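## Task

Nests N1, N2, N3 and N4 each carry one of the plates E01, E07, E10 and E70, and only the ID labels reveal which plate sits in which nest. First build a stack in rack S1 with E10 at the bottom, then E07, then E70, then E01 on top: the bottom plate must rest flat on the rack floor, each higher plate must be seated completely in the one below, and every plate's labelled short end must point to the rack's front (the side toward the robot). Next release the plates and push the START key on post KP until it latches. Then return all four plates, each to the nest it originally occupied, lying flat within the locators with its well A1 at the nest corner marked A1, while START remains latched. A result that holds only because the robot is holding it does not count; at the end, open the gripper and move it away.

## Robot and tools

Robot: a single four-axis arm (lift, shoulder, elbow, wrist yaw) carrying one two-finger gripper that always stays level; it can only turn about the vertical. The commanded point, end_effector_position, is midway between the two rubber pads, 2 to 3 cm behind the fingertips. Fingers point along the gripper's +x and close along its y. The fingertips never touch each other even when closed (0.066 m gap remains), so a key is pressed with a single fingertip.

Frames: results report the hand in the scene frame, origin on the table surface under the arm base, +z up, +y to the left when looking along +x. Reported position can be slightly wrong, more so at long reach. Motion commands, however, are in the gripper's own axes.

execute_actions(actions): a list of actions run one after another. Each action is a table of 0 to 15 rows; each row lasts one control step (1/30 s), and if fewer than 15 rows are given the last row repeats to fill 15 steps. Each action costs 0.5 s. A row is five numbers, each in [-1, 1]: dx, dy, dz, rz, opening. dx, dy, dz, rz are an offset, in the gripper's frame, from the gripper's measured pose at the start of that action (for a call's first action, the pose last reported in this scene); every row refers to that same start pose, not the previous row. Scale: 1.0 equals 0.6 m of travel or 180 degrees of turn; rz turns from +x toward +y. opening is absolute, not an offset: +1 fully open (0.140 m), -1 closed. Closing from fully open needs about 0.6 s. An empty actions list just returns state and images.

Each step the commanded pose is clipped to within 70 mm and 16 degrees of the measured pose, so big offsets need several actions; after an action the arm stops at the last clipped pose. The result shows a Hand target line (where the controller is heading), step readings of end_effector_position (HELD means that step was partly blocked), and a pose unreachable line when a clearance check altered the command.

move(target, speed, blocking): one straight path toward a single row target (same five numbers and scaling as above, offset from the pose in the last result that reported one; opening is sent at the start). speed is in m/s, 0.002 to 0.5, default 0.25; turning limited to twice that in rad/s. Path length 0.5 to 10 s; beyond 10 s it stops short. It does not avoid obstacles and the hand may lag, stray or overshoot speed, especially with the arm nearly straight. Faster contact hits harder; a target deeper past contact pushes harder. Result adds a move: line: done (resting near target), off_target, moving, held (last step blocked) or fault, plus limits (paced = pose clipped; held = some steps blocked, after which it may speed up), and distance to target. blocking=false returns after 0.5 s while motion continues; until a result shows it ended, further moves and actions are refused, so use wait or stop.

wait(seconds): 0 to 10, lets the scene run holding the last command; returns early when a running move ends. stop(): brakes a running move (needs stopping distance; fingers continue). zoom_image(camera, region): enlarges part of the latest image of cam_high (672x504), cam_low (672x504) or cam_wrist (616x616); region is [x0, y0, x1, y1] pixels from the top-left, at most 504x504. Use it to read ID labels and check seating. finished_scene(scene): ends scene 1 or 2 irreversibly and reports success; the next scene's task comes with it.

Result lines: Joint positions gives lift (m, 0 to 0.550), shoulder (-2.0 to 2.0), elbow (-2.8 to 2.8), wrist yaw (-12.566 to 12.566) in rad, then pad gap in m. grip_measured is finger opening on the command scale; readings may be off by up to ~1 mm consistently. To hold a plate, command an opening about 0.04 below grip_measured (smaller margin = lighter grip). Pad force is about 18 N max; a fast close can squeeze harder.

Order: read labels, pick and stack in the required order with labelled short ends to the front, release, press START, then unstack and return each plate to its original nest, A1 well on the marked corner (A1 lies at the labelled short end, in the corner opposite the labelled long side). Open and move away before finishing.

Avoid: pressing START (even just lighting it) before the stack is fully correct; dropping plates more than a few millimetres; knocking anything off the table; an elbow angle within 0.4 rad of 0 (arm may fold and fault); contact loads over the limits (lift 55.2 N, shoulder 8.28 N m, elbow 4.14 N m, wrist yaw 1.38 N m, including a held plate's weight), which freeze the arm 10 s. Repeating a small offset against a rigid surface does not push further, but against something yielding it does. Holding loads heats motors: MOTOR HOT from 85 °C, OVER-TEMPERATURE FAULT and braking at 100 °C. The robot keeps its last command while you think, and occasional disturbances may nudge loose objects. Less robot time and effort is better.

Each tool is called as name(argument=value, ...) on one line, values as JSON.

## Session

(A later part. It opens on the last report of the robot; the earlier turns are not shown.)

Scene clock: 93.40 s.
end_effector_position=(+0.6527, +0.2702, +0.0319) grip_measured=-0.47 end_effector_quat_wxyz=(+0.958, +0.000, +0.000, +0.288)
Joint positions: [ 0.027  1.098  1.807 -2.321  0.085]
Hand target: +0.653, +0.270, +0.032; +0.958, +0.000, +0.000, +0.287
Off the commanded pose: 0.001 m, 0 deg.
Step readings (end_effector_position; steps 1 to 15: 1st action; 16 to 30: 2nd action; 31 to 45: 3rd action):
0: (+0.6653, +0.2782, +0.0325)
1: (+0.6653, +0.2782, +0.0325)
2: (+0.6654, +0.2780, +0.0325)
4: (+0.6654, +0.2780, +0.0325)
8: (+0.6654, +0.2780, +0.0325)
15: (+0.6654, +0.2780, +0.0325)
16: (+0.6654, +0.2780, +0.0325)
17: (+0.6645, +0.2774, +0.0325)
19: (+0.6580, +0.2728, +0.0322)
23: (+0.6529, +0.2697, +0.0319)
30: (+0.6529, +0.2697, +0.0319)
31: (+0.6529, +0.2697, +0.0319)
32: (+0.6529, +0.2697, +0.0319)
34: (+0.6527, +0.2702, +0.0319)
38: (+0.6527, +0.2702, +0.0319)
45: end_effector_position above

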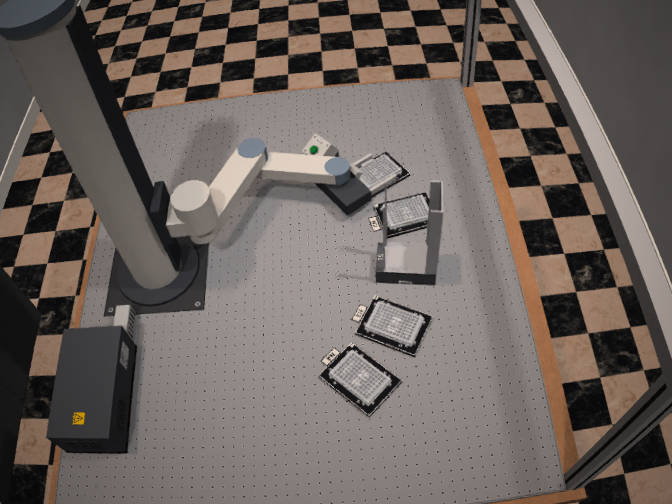

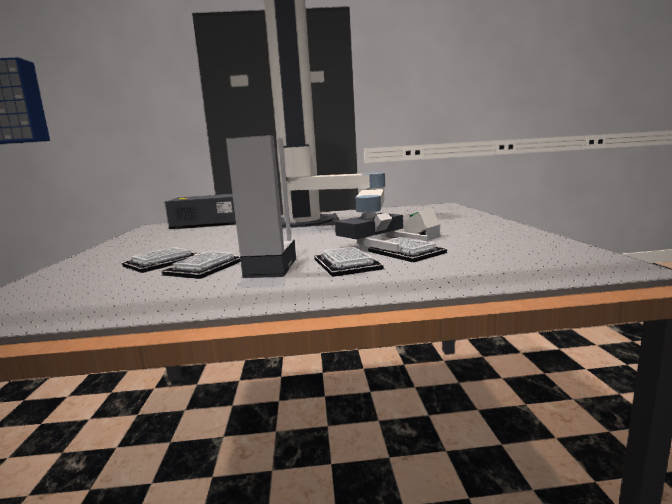

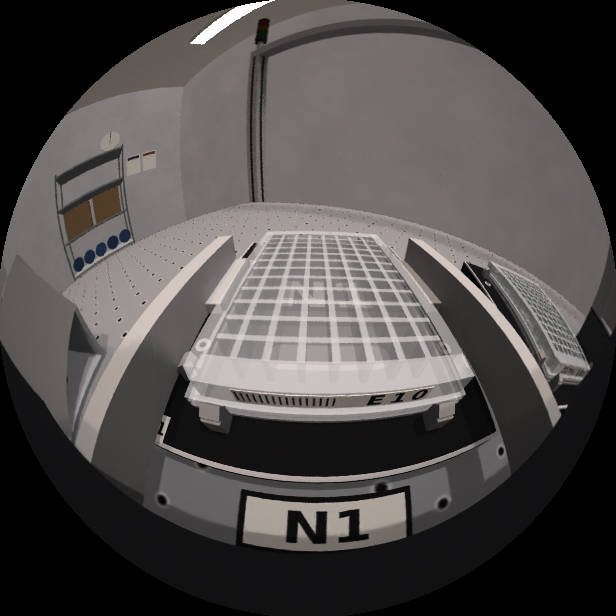

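move(target=[0.0008,0.0009,-0.0252,0,-0.52], speed=0.015)

move(target=[0,0,0,0,-0.1])

move(target=[0,0,0.04,0,-0.1])

move(target=[-0.2,0,0.05,0,-0.1])

move(target=[-0.043,0.2243,0,0.1076,-0.1])

Scene clock: 330.60 s.
end_effector_position=(+0.6445, -0.2452, +0.0317) grip_measured=-0.47 end_effector_quat_wxyz=(+0.972, +0.000, +0.000, -0.235)
Joint positions: [ 0.027  0.174  1.689 -2.338  0.086]
Hand target: +0.645, -0.245, +0.032; +0.972, +0.000, +0.000, -0.234
Off the commanded pose: 0.000 m, 0 deg.
move: done

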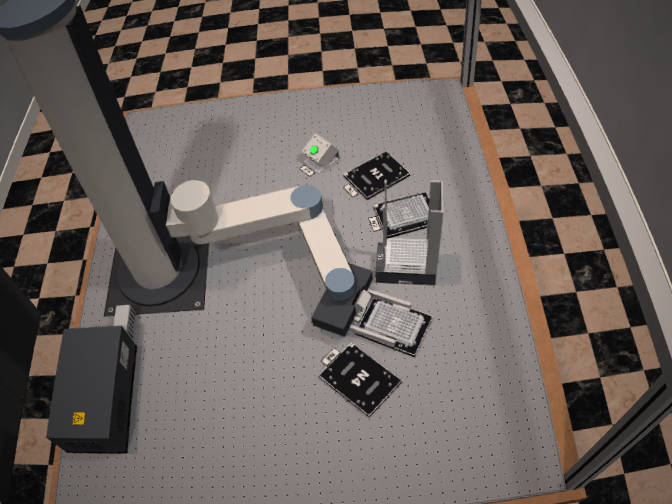

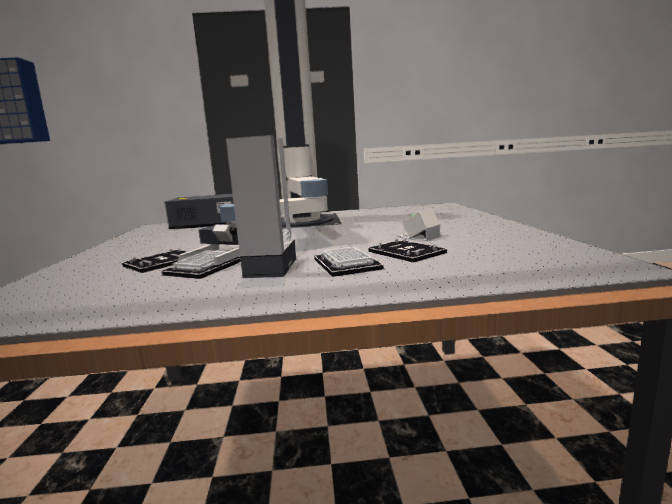

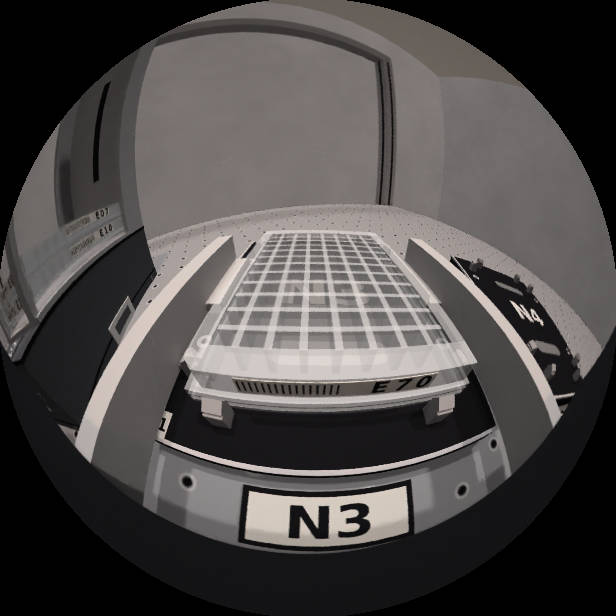

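Scene clock: 331.10 s.
end_effector_position=(+0.6445, -0.2452, +0.0318) grip_measured=-0.10 end_effector_quat_wxyz=(+0.972, +0.000, +0.000, -0.235)
Joint positions: [ 0.027  0.174  1.689 -2.338  0.099]
Hand target: +0.645, -0.245, +0.032; +0.972, +0.000, +0.000, -0.235
Off the commanded pose: 0.000 m, 0 deg.
move: done

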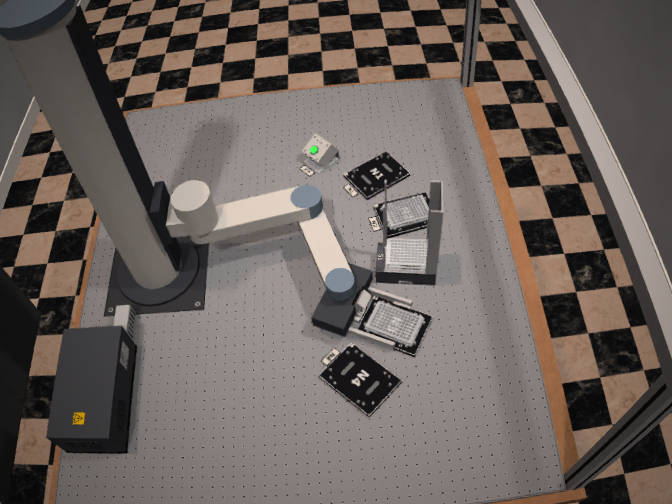

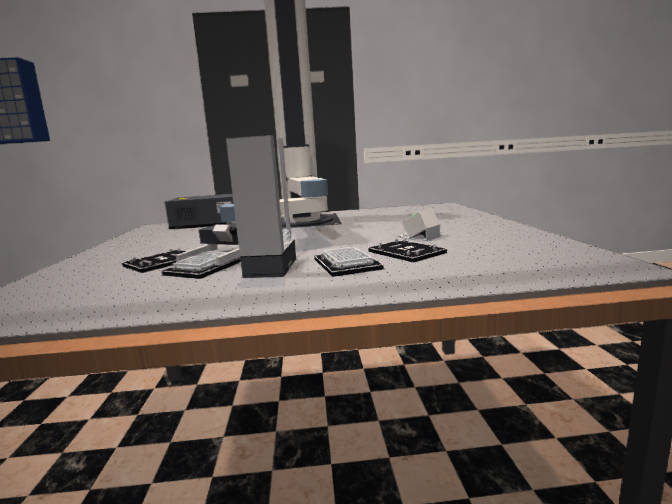

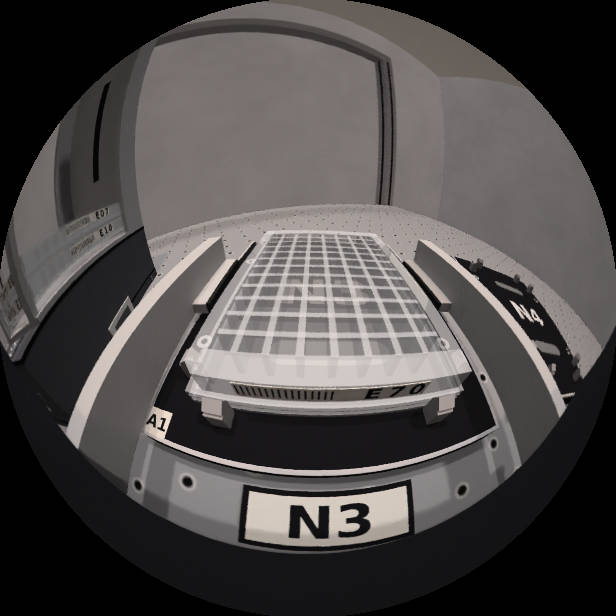

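Scene clock: 331.80 s.
end_effector_position=(+0.6445, -0.2452, +0.0558) grip_measured=-0.10 end_effector_quat_wxyz=(+0.972, +0.000, +0.000, -0.235)
Joint positions: [ 0.051  0.174  1.689 -2.338  0.099]
Hand target: +0.645, -0.245, +0.056; +0.972, +0.000, +0.000, -0.235
Off the commanded pose: 0.000 m, 0 deg.
move: done

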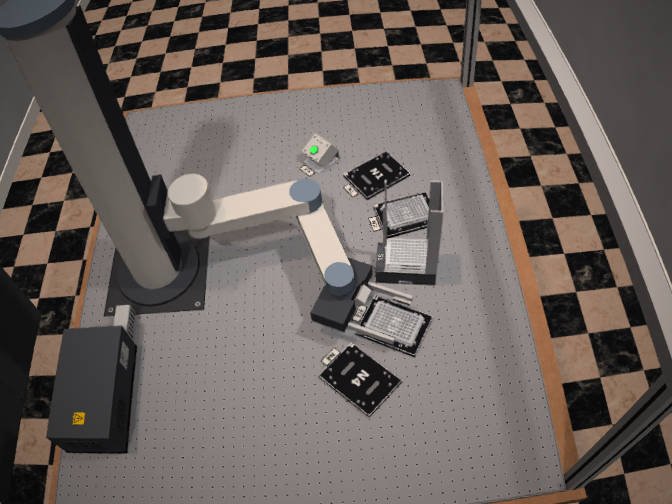

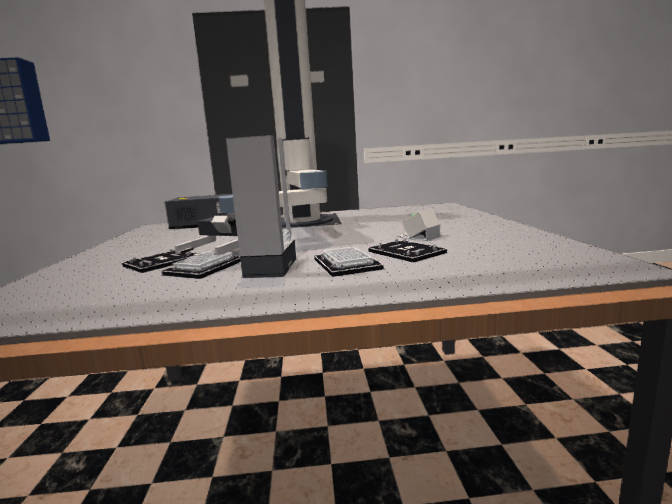

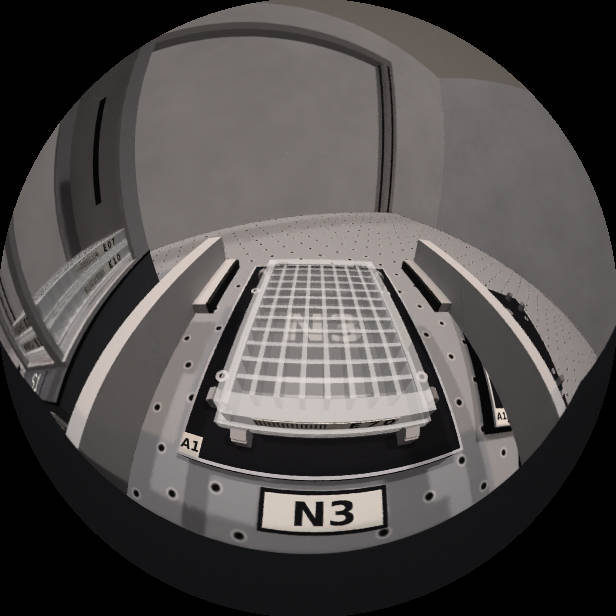

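Scene clock: 332.70 s.
end_effector_position=(+0.5378, -0.1903, +0.0858) grip_measured=-0.10 end_effector_quat_wxyz=(+0.972, +0.000, +0.000, -0.235)
Joint positions: [ 0.081  0.416  1.081 -1.971  0.099]
Hand target: +0.538, -0.190, +0.086; +0.972, +0.000, +0.000, -0.235
Off the commanded pose: 0.000 m, 0 deg.
move: done

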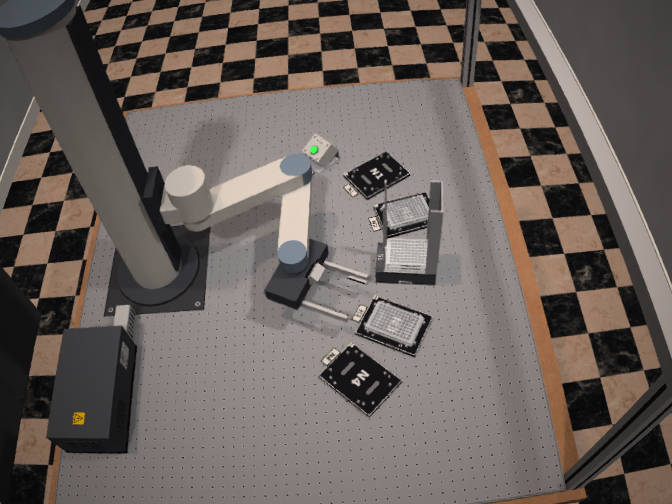

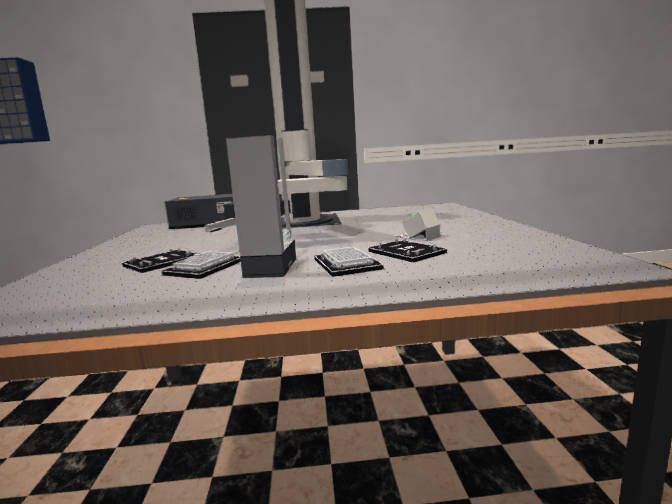

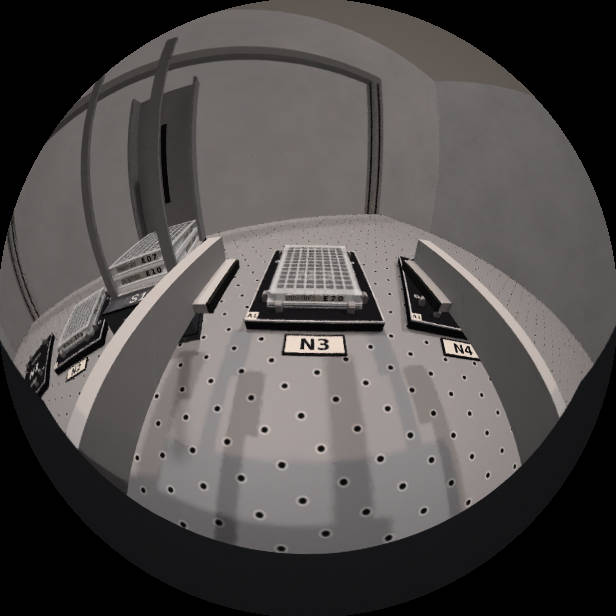

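Scene clock: 333.73 s.
end_effector_position=(+0.5765, -0.0587, +0.0858) grip_measured=-0.10 end_effector_quat_wxyz=(+0.998, +0.000, +0.000, -0.068)
Joint positions: [ 0.081  0.76   1.063 -1.959  0.099]
Hand target: +0.576, -0.059, +0.086; +0.998, +0.000, +0.000, -0.068
Off the commanded pose: 0.000 m, 0 deg.
move: done

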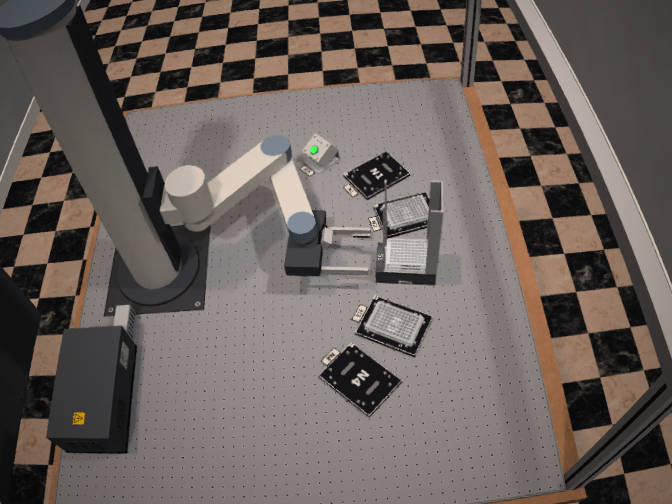

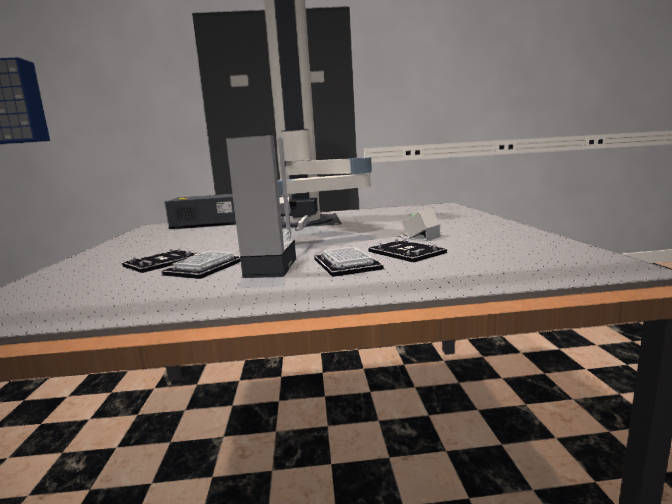

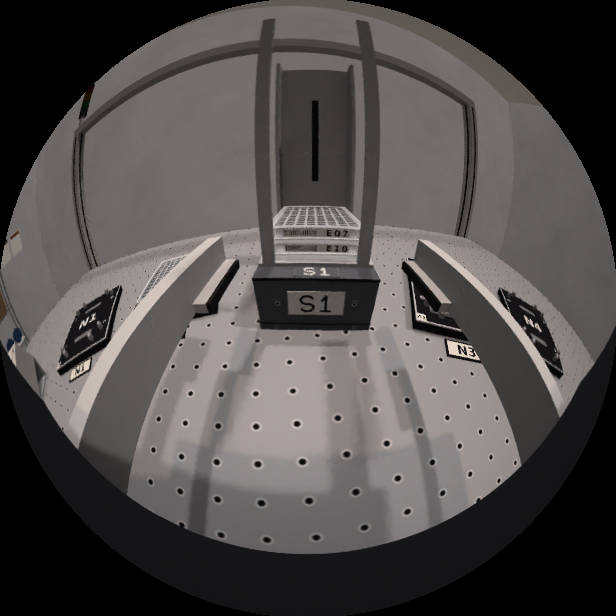

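move(target=[0.2168,0.0002,-0.0006,0.0008,-0.1], speed=0.15)

move(target=[0,0,0,0,-0.52])

move(target=[0,0,0.41,0,-0.52], speed=0.15)

move(target=[-0.1913,-0.5425,0,-0.1995,-0.52])

move(target=[0,0,-0.475,0,-0.52])

Scene clock: 341.37 s.
end_effector_position=(+0.7054, -0.0763, +0.0855) grip_measured=-0.10 end_effector_quat_wxyz=(+0.998, +0.000, +0.000, -0.067)
Joint positions: [ 0.081  0.496  1.725 -2.355  0.099]
Hand target: +0.705, -0.076, +0.085; +0.998, +0.000, +0.000, -0.067
Off the commanded pose: 0.000 m, 0 deg.
move: done

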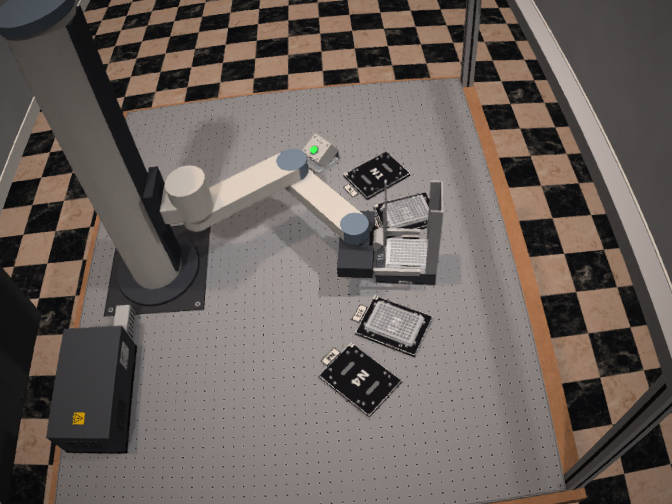

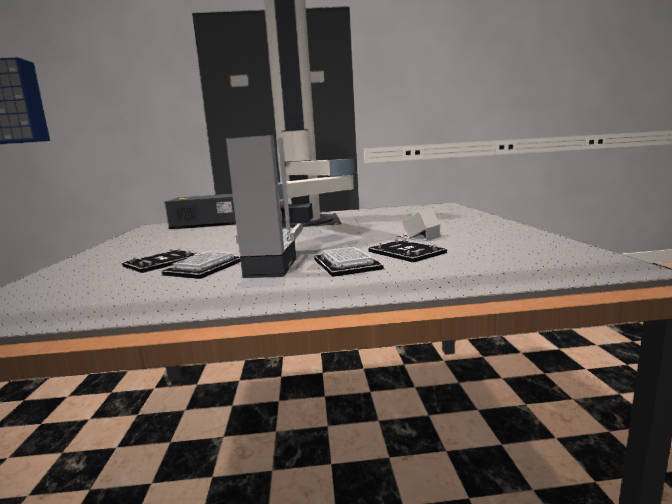

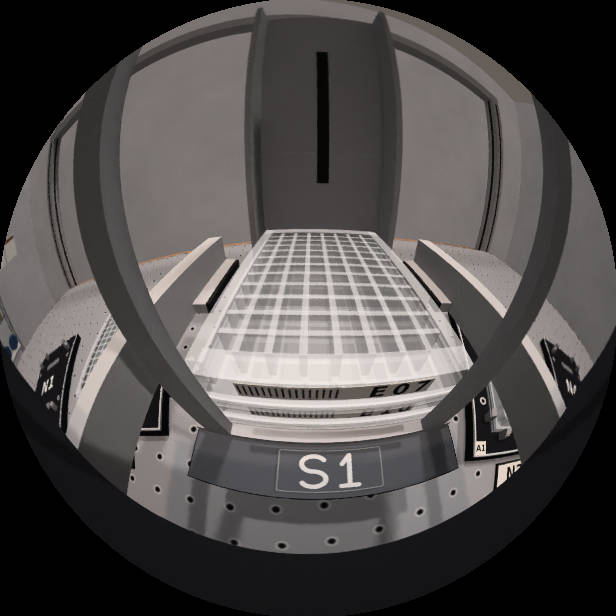

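Scene clock: 341.87 s.
end_effector_position=(+0.7054, -0.0763, +0.0855) grip_measured=-0.47 end_effector_quat_wxyz=(+0.998, +0.000, +0.000, -0.067)
Joint positions: [ 0.081  0.496  1.725 -2.355  0.085]
Hand target: +0.705, -0.076, +0.086; +0.998, +0.000, +0.000, -0.067
Off the commanded pose: 0.000 m, 0 deg.
move: done

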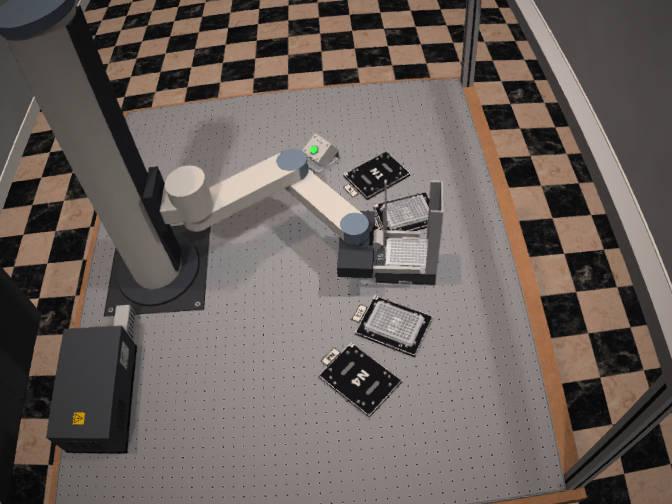

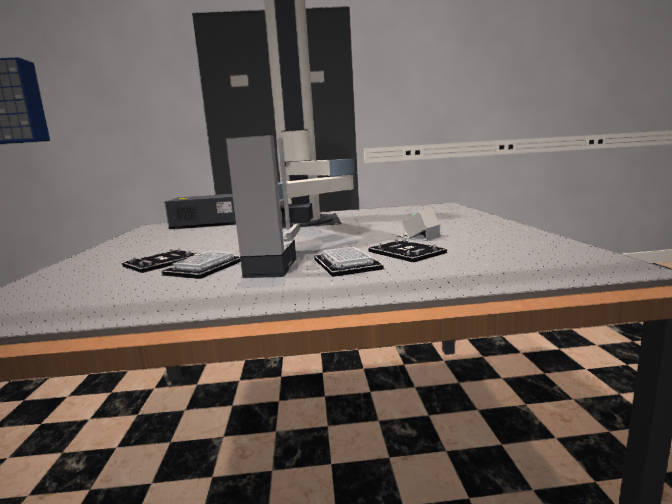

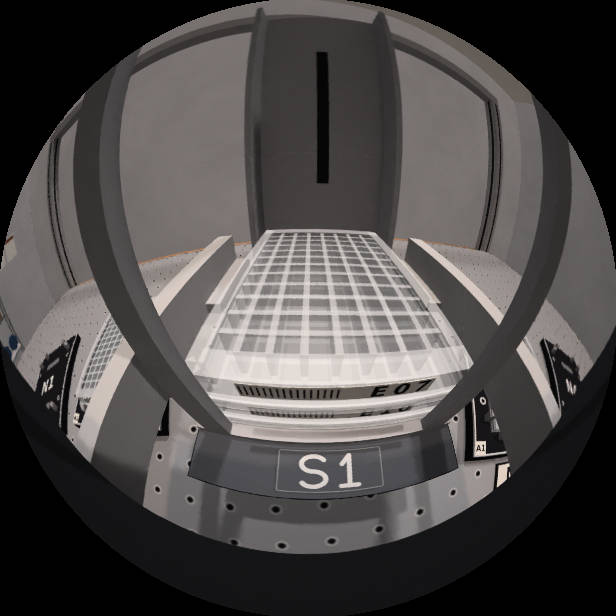

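Scene clock: 343.83 s.
end_effector_position=(+0.7053, -0.0763, +0.3315) grip_measured=-0.47 end_effector_quat_wxyz=(+0.998, +0.000, +0.000, -0.067)
Joint positions: [ 0.327  0.496  1.725 -2.355  0.085]
Hand target: +0.705, -0.076, +0.332; +0.998, +0.000, +0.000, -0.067
Off the commanded pose: 0.000 m, 0 deg.
move: done

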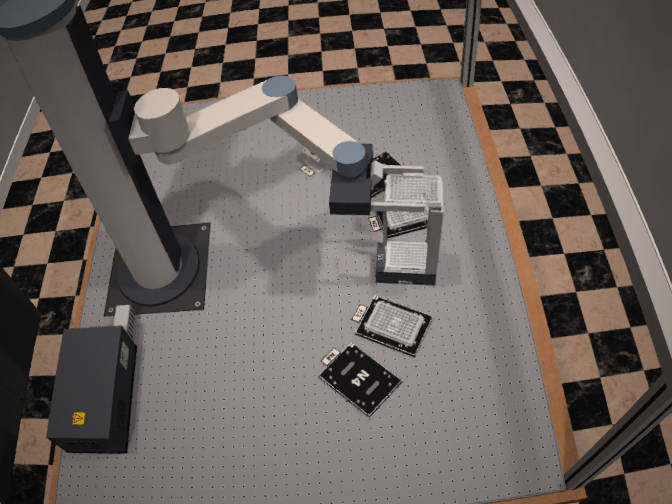

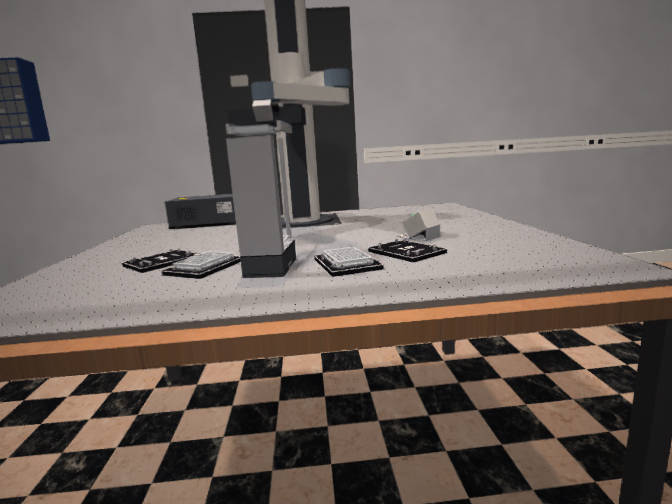

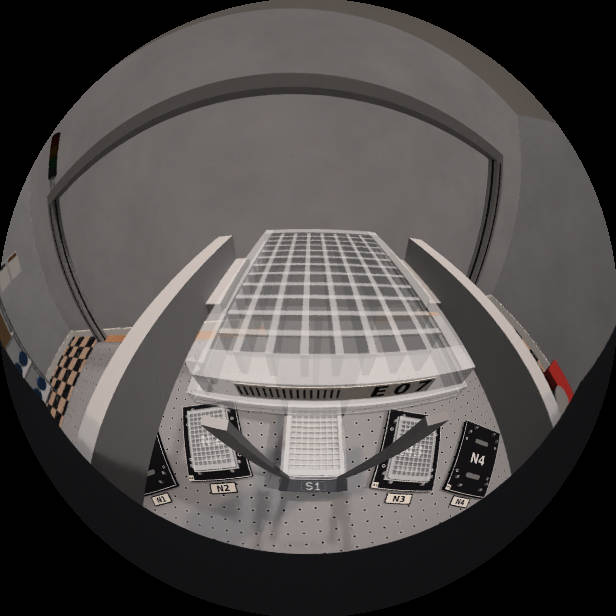

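Scene clock: 345.63 s.
end_effector_position=(+0.5479, -0.3836, +0.3315) grip_measured=-0.47 end_effector_quat_wxyz=(+0.929, +0.000, +0.000, -0.371)
Joint positions: [ 0.327 -0.169  1.721 -2.313  0.085]
Hand target: +0.548, -0.384, +0.332; +0.929, +0.000, +0.000, -0.371
Off the commanded pose: 0.000 m, 0 deg.
move: done

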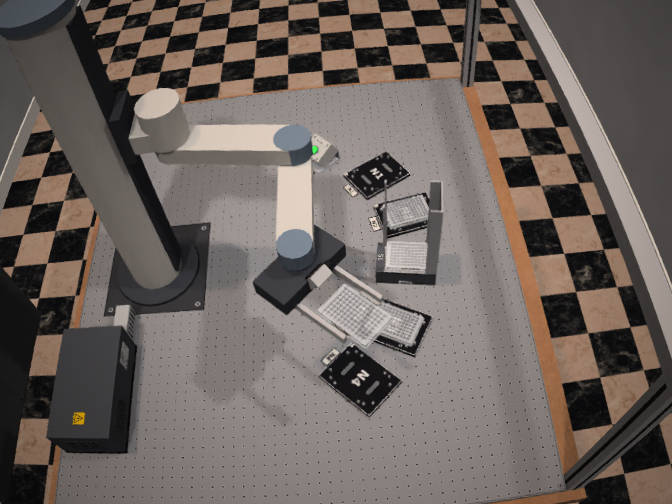

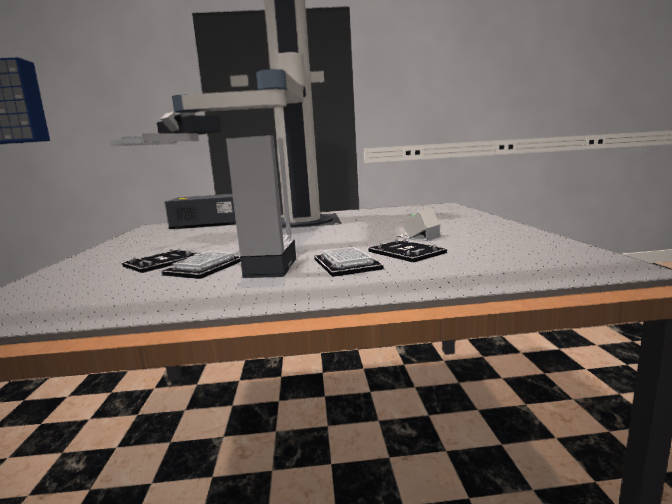

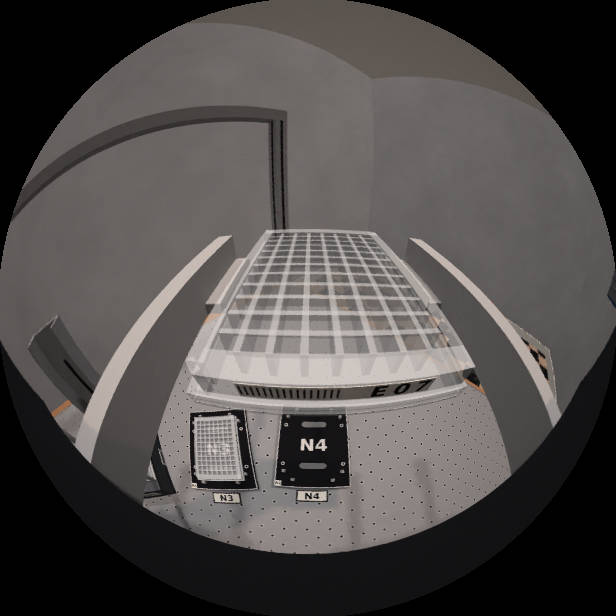

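Scene clock: 347.20 s.
end_effector_position=(+0.5479, -0.3836, +0.0465) grip_measured=-0.47 end_effector_quat_wxyz=(+0.929, +0.000, +0.000, -0.371)
Joint positions: [ 0.041 -0.169  1.721 -2.313  0.085]
Hand target: +0.548, -0.384, +0.047; +0.929, +0.000, +0.000, -0.371
Off the commanded pose: 0.000 m, 0 deg.
move: done

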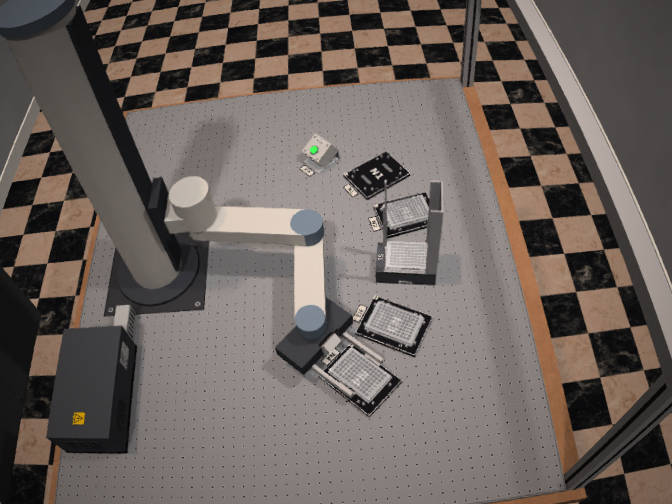

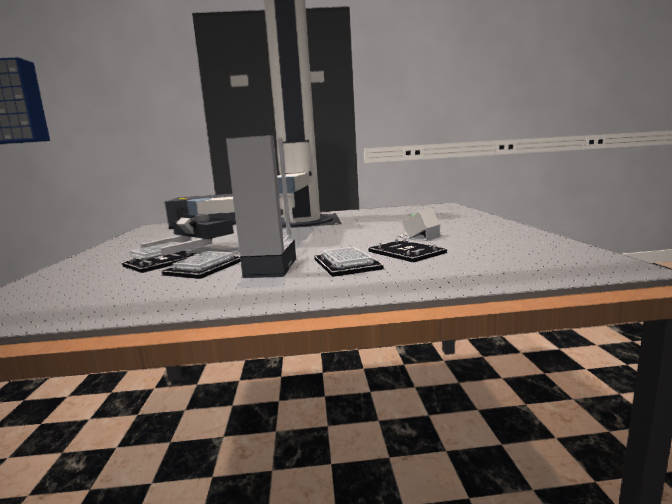

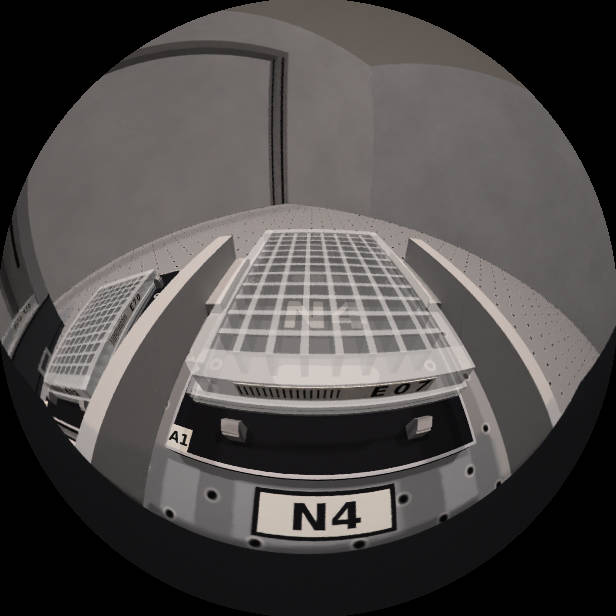

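move(target=[0.0005,0.0004,-0.025,-0.0006,-0.52], speed=0.015)

move(target=[0,0,0,0,-0.1])

move(target=[0,0,0.075,0,-0.1])

move(target=[-0.3669,0.4045,0,0.2,-0.1])

Scene clock: 352.97 s.
end_effector_position=(+0.5479, -0.3839, +0.0315) grip_measured=-0.47 end_effector_quat_wxyz=(+0.928, +0.000, +0.000, -0.373)
Joint positions: [ 0.027 -0.169  1.722 -2.318  0.085]
Hand target: +0.548, -0.384, +0.031; +0.928, +0.000, +0.000, -0.372
Off the commanded pose: 0.000 m, 0 deg.
move: done

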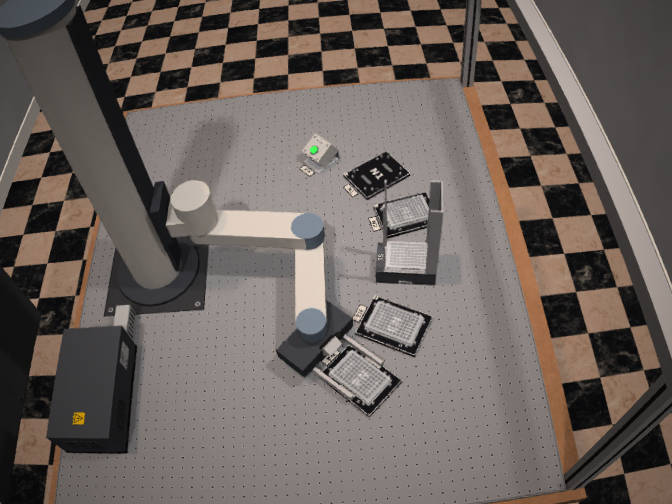

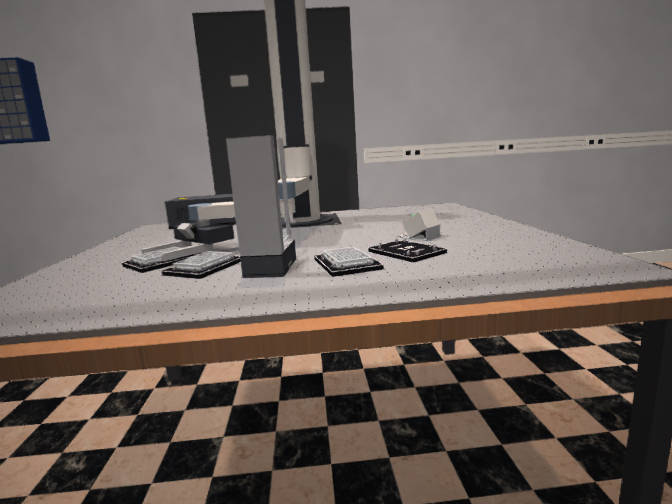

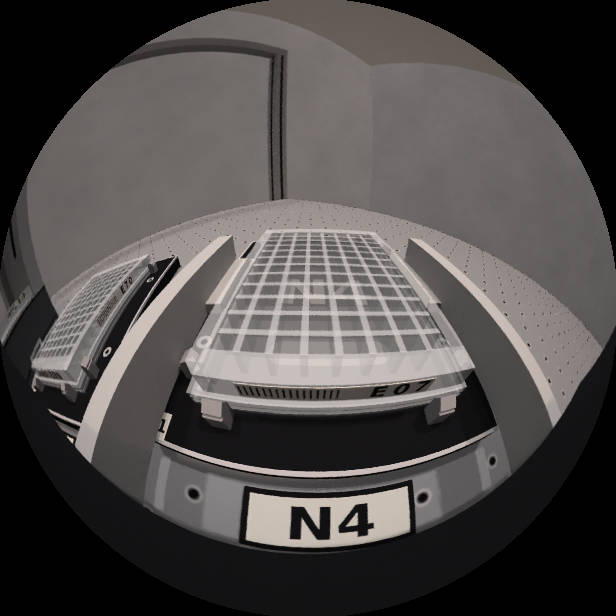

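Scene clock: 353.47 s.
end_effector_position=(+0.5479, -0.3839, +0.0315) grip_measured=-0.10 end_effector_quat_wxyz=(+0.928, +0.000, +0.000, -0.373)
Joint positions: [ 0.027 -0.169  1.722 -2.318  0.099]
Hand target: +0.548, -0.384, +0.032; +0.928, +0.000, +0.000, -0.373
Off the commanded pose: 0.000 m, 0 deg.
move: done

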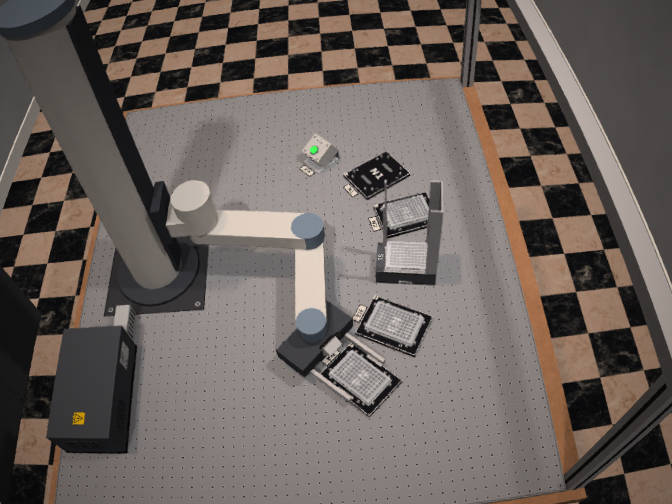

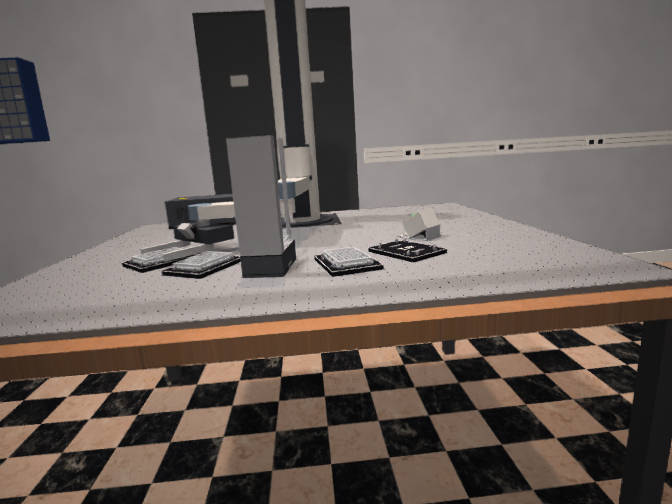

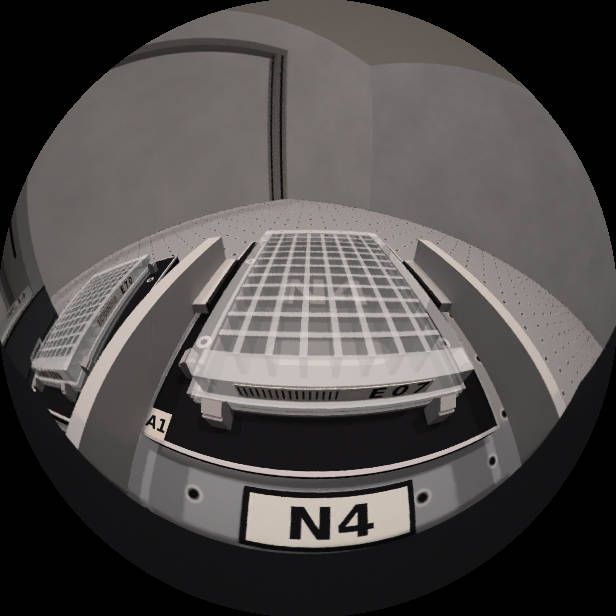

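Scene clock: 354.20 s.
end_effector_position=(+0.5479, -0.3839, +0.0765) grip_measured=-0.10 end_effector_quat_wxyz=(+0.928, +0.000, +0.000, -0.373)
Joint positions: [ 0.072 -0.169  1.722 -2.318  0.099]
Hand target: +0.548, -0.384, +0.077; +0.928, +0.000, +0.000, -0.373
Off the commanded pose: 0.000 m, 0 deg.
move: done

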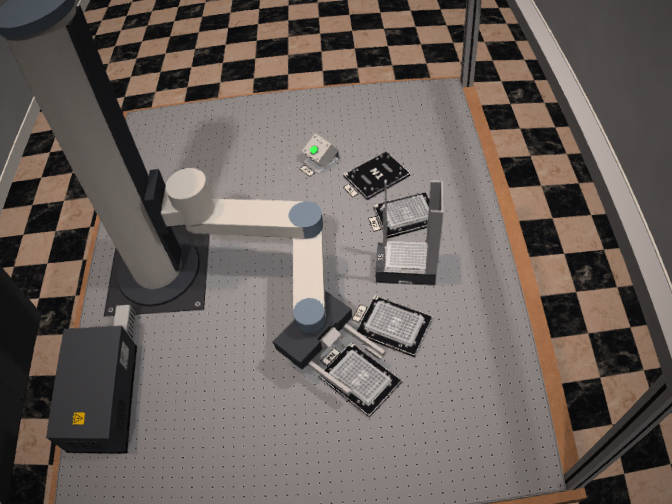

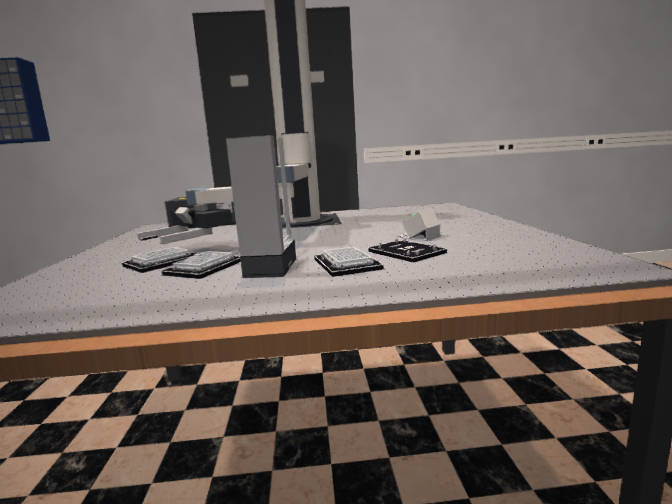

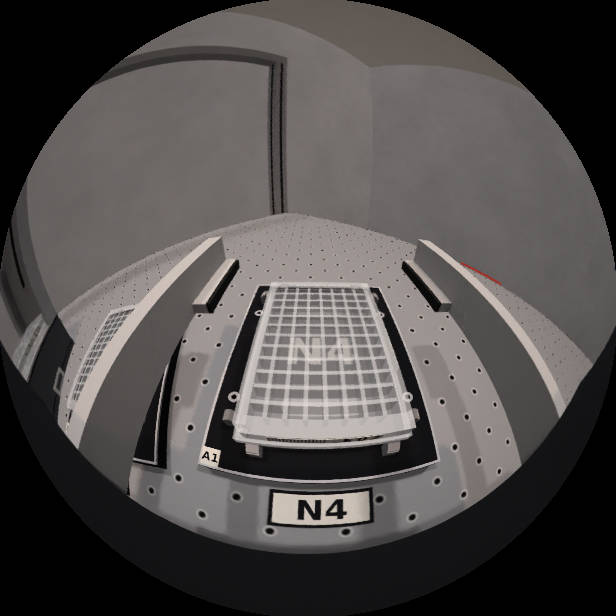

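Scene clock: 355.93 s.
end_effector_position=(+0.5573, -0.0562, +0.0765) grip_measured=-0.10 end_effector_quat_wxyz=(+0.998, +0.000, +0.000, -0.068)
Joint positions: [ 0.072  0.787  0.976 -1.899  0.099]
Hand target: +0.557, -0.056, +0.077; +0.998, +0.000, +0.000, -0.068
Off the commanded pose: 0.000 m, 0 deg.
move: done

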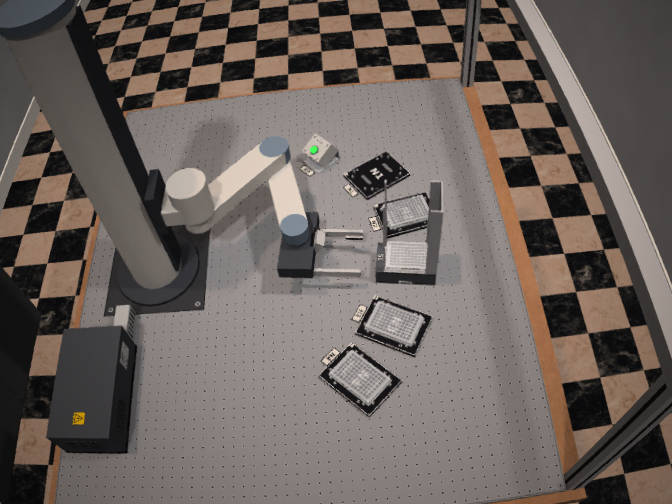

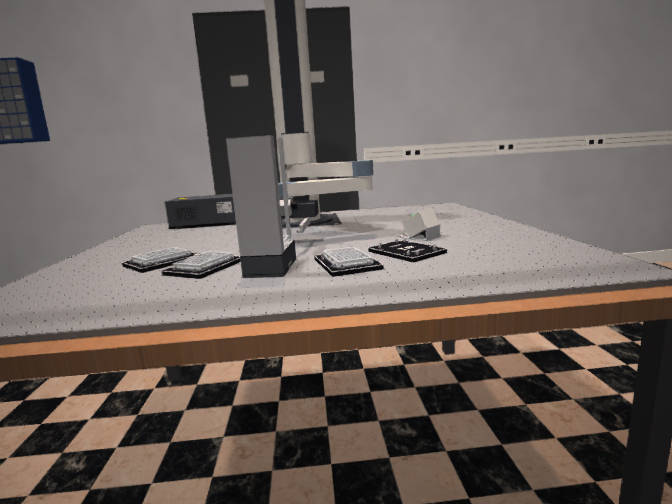

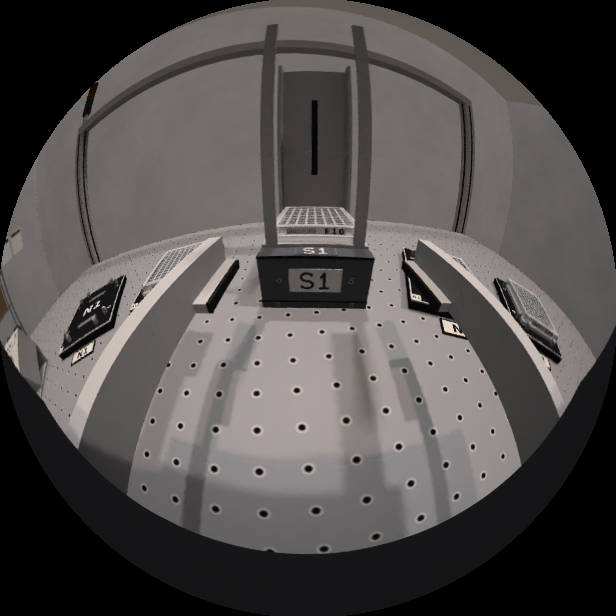

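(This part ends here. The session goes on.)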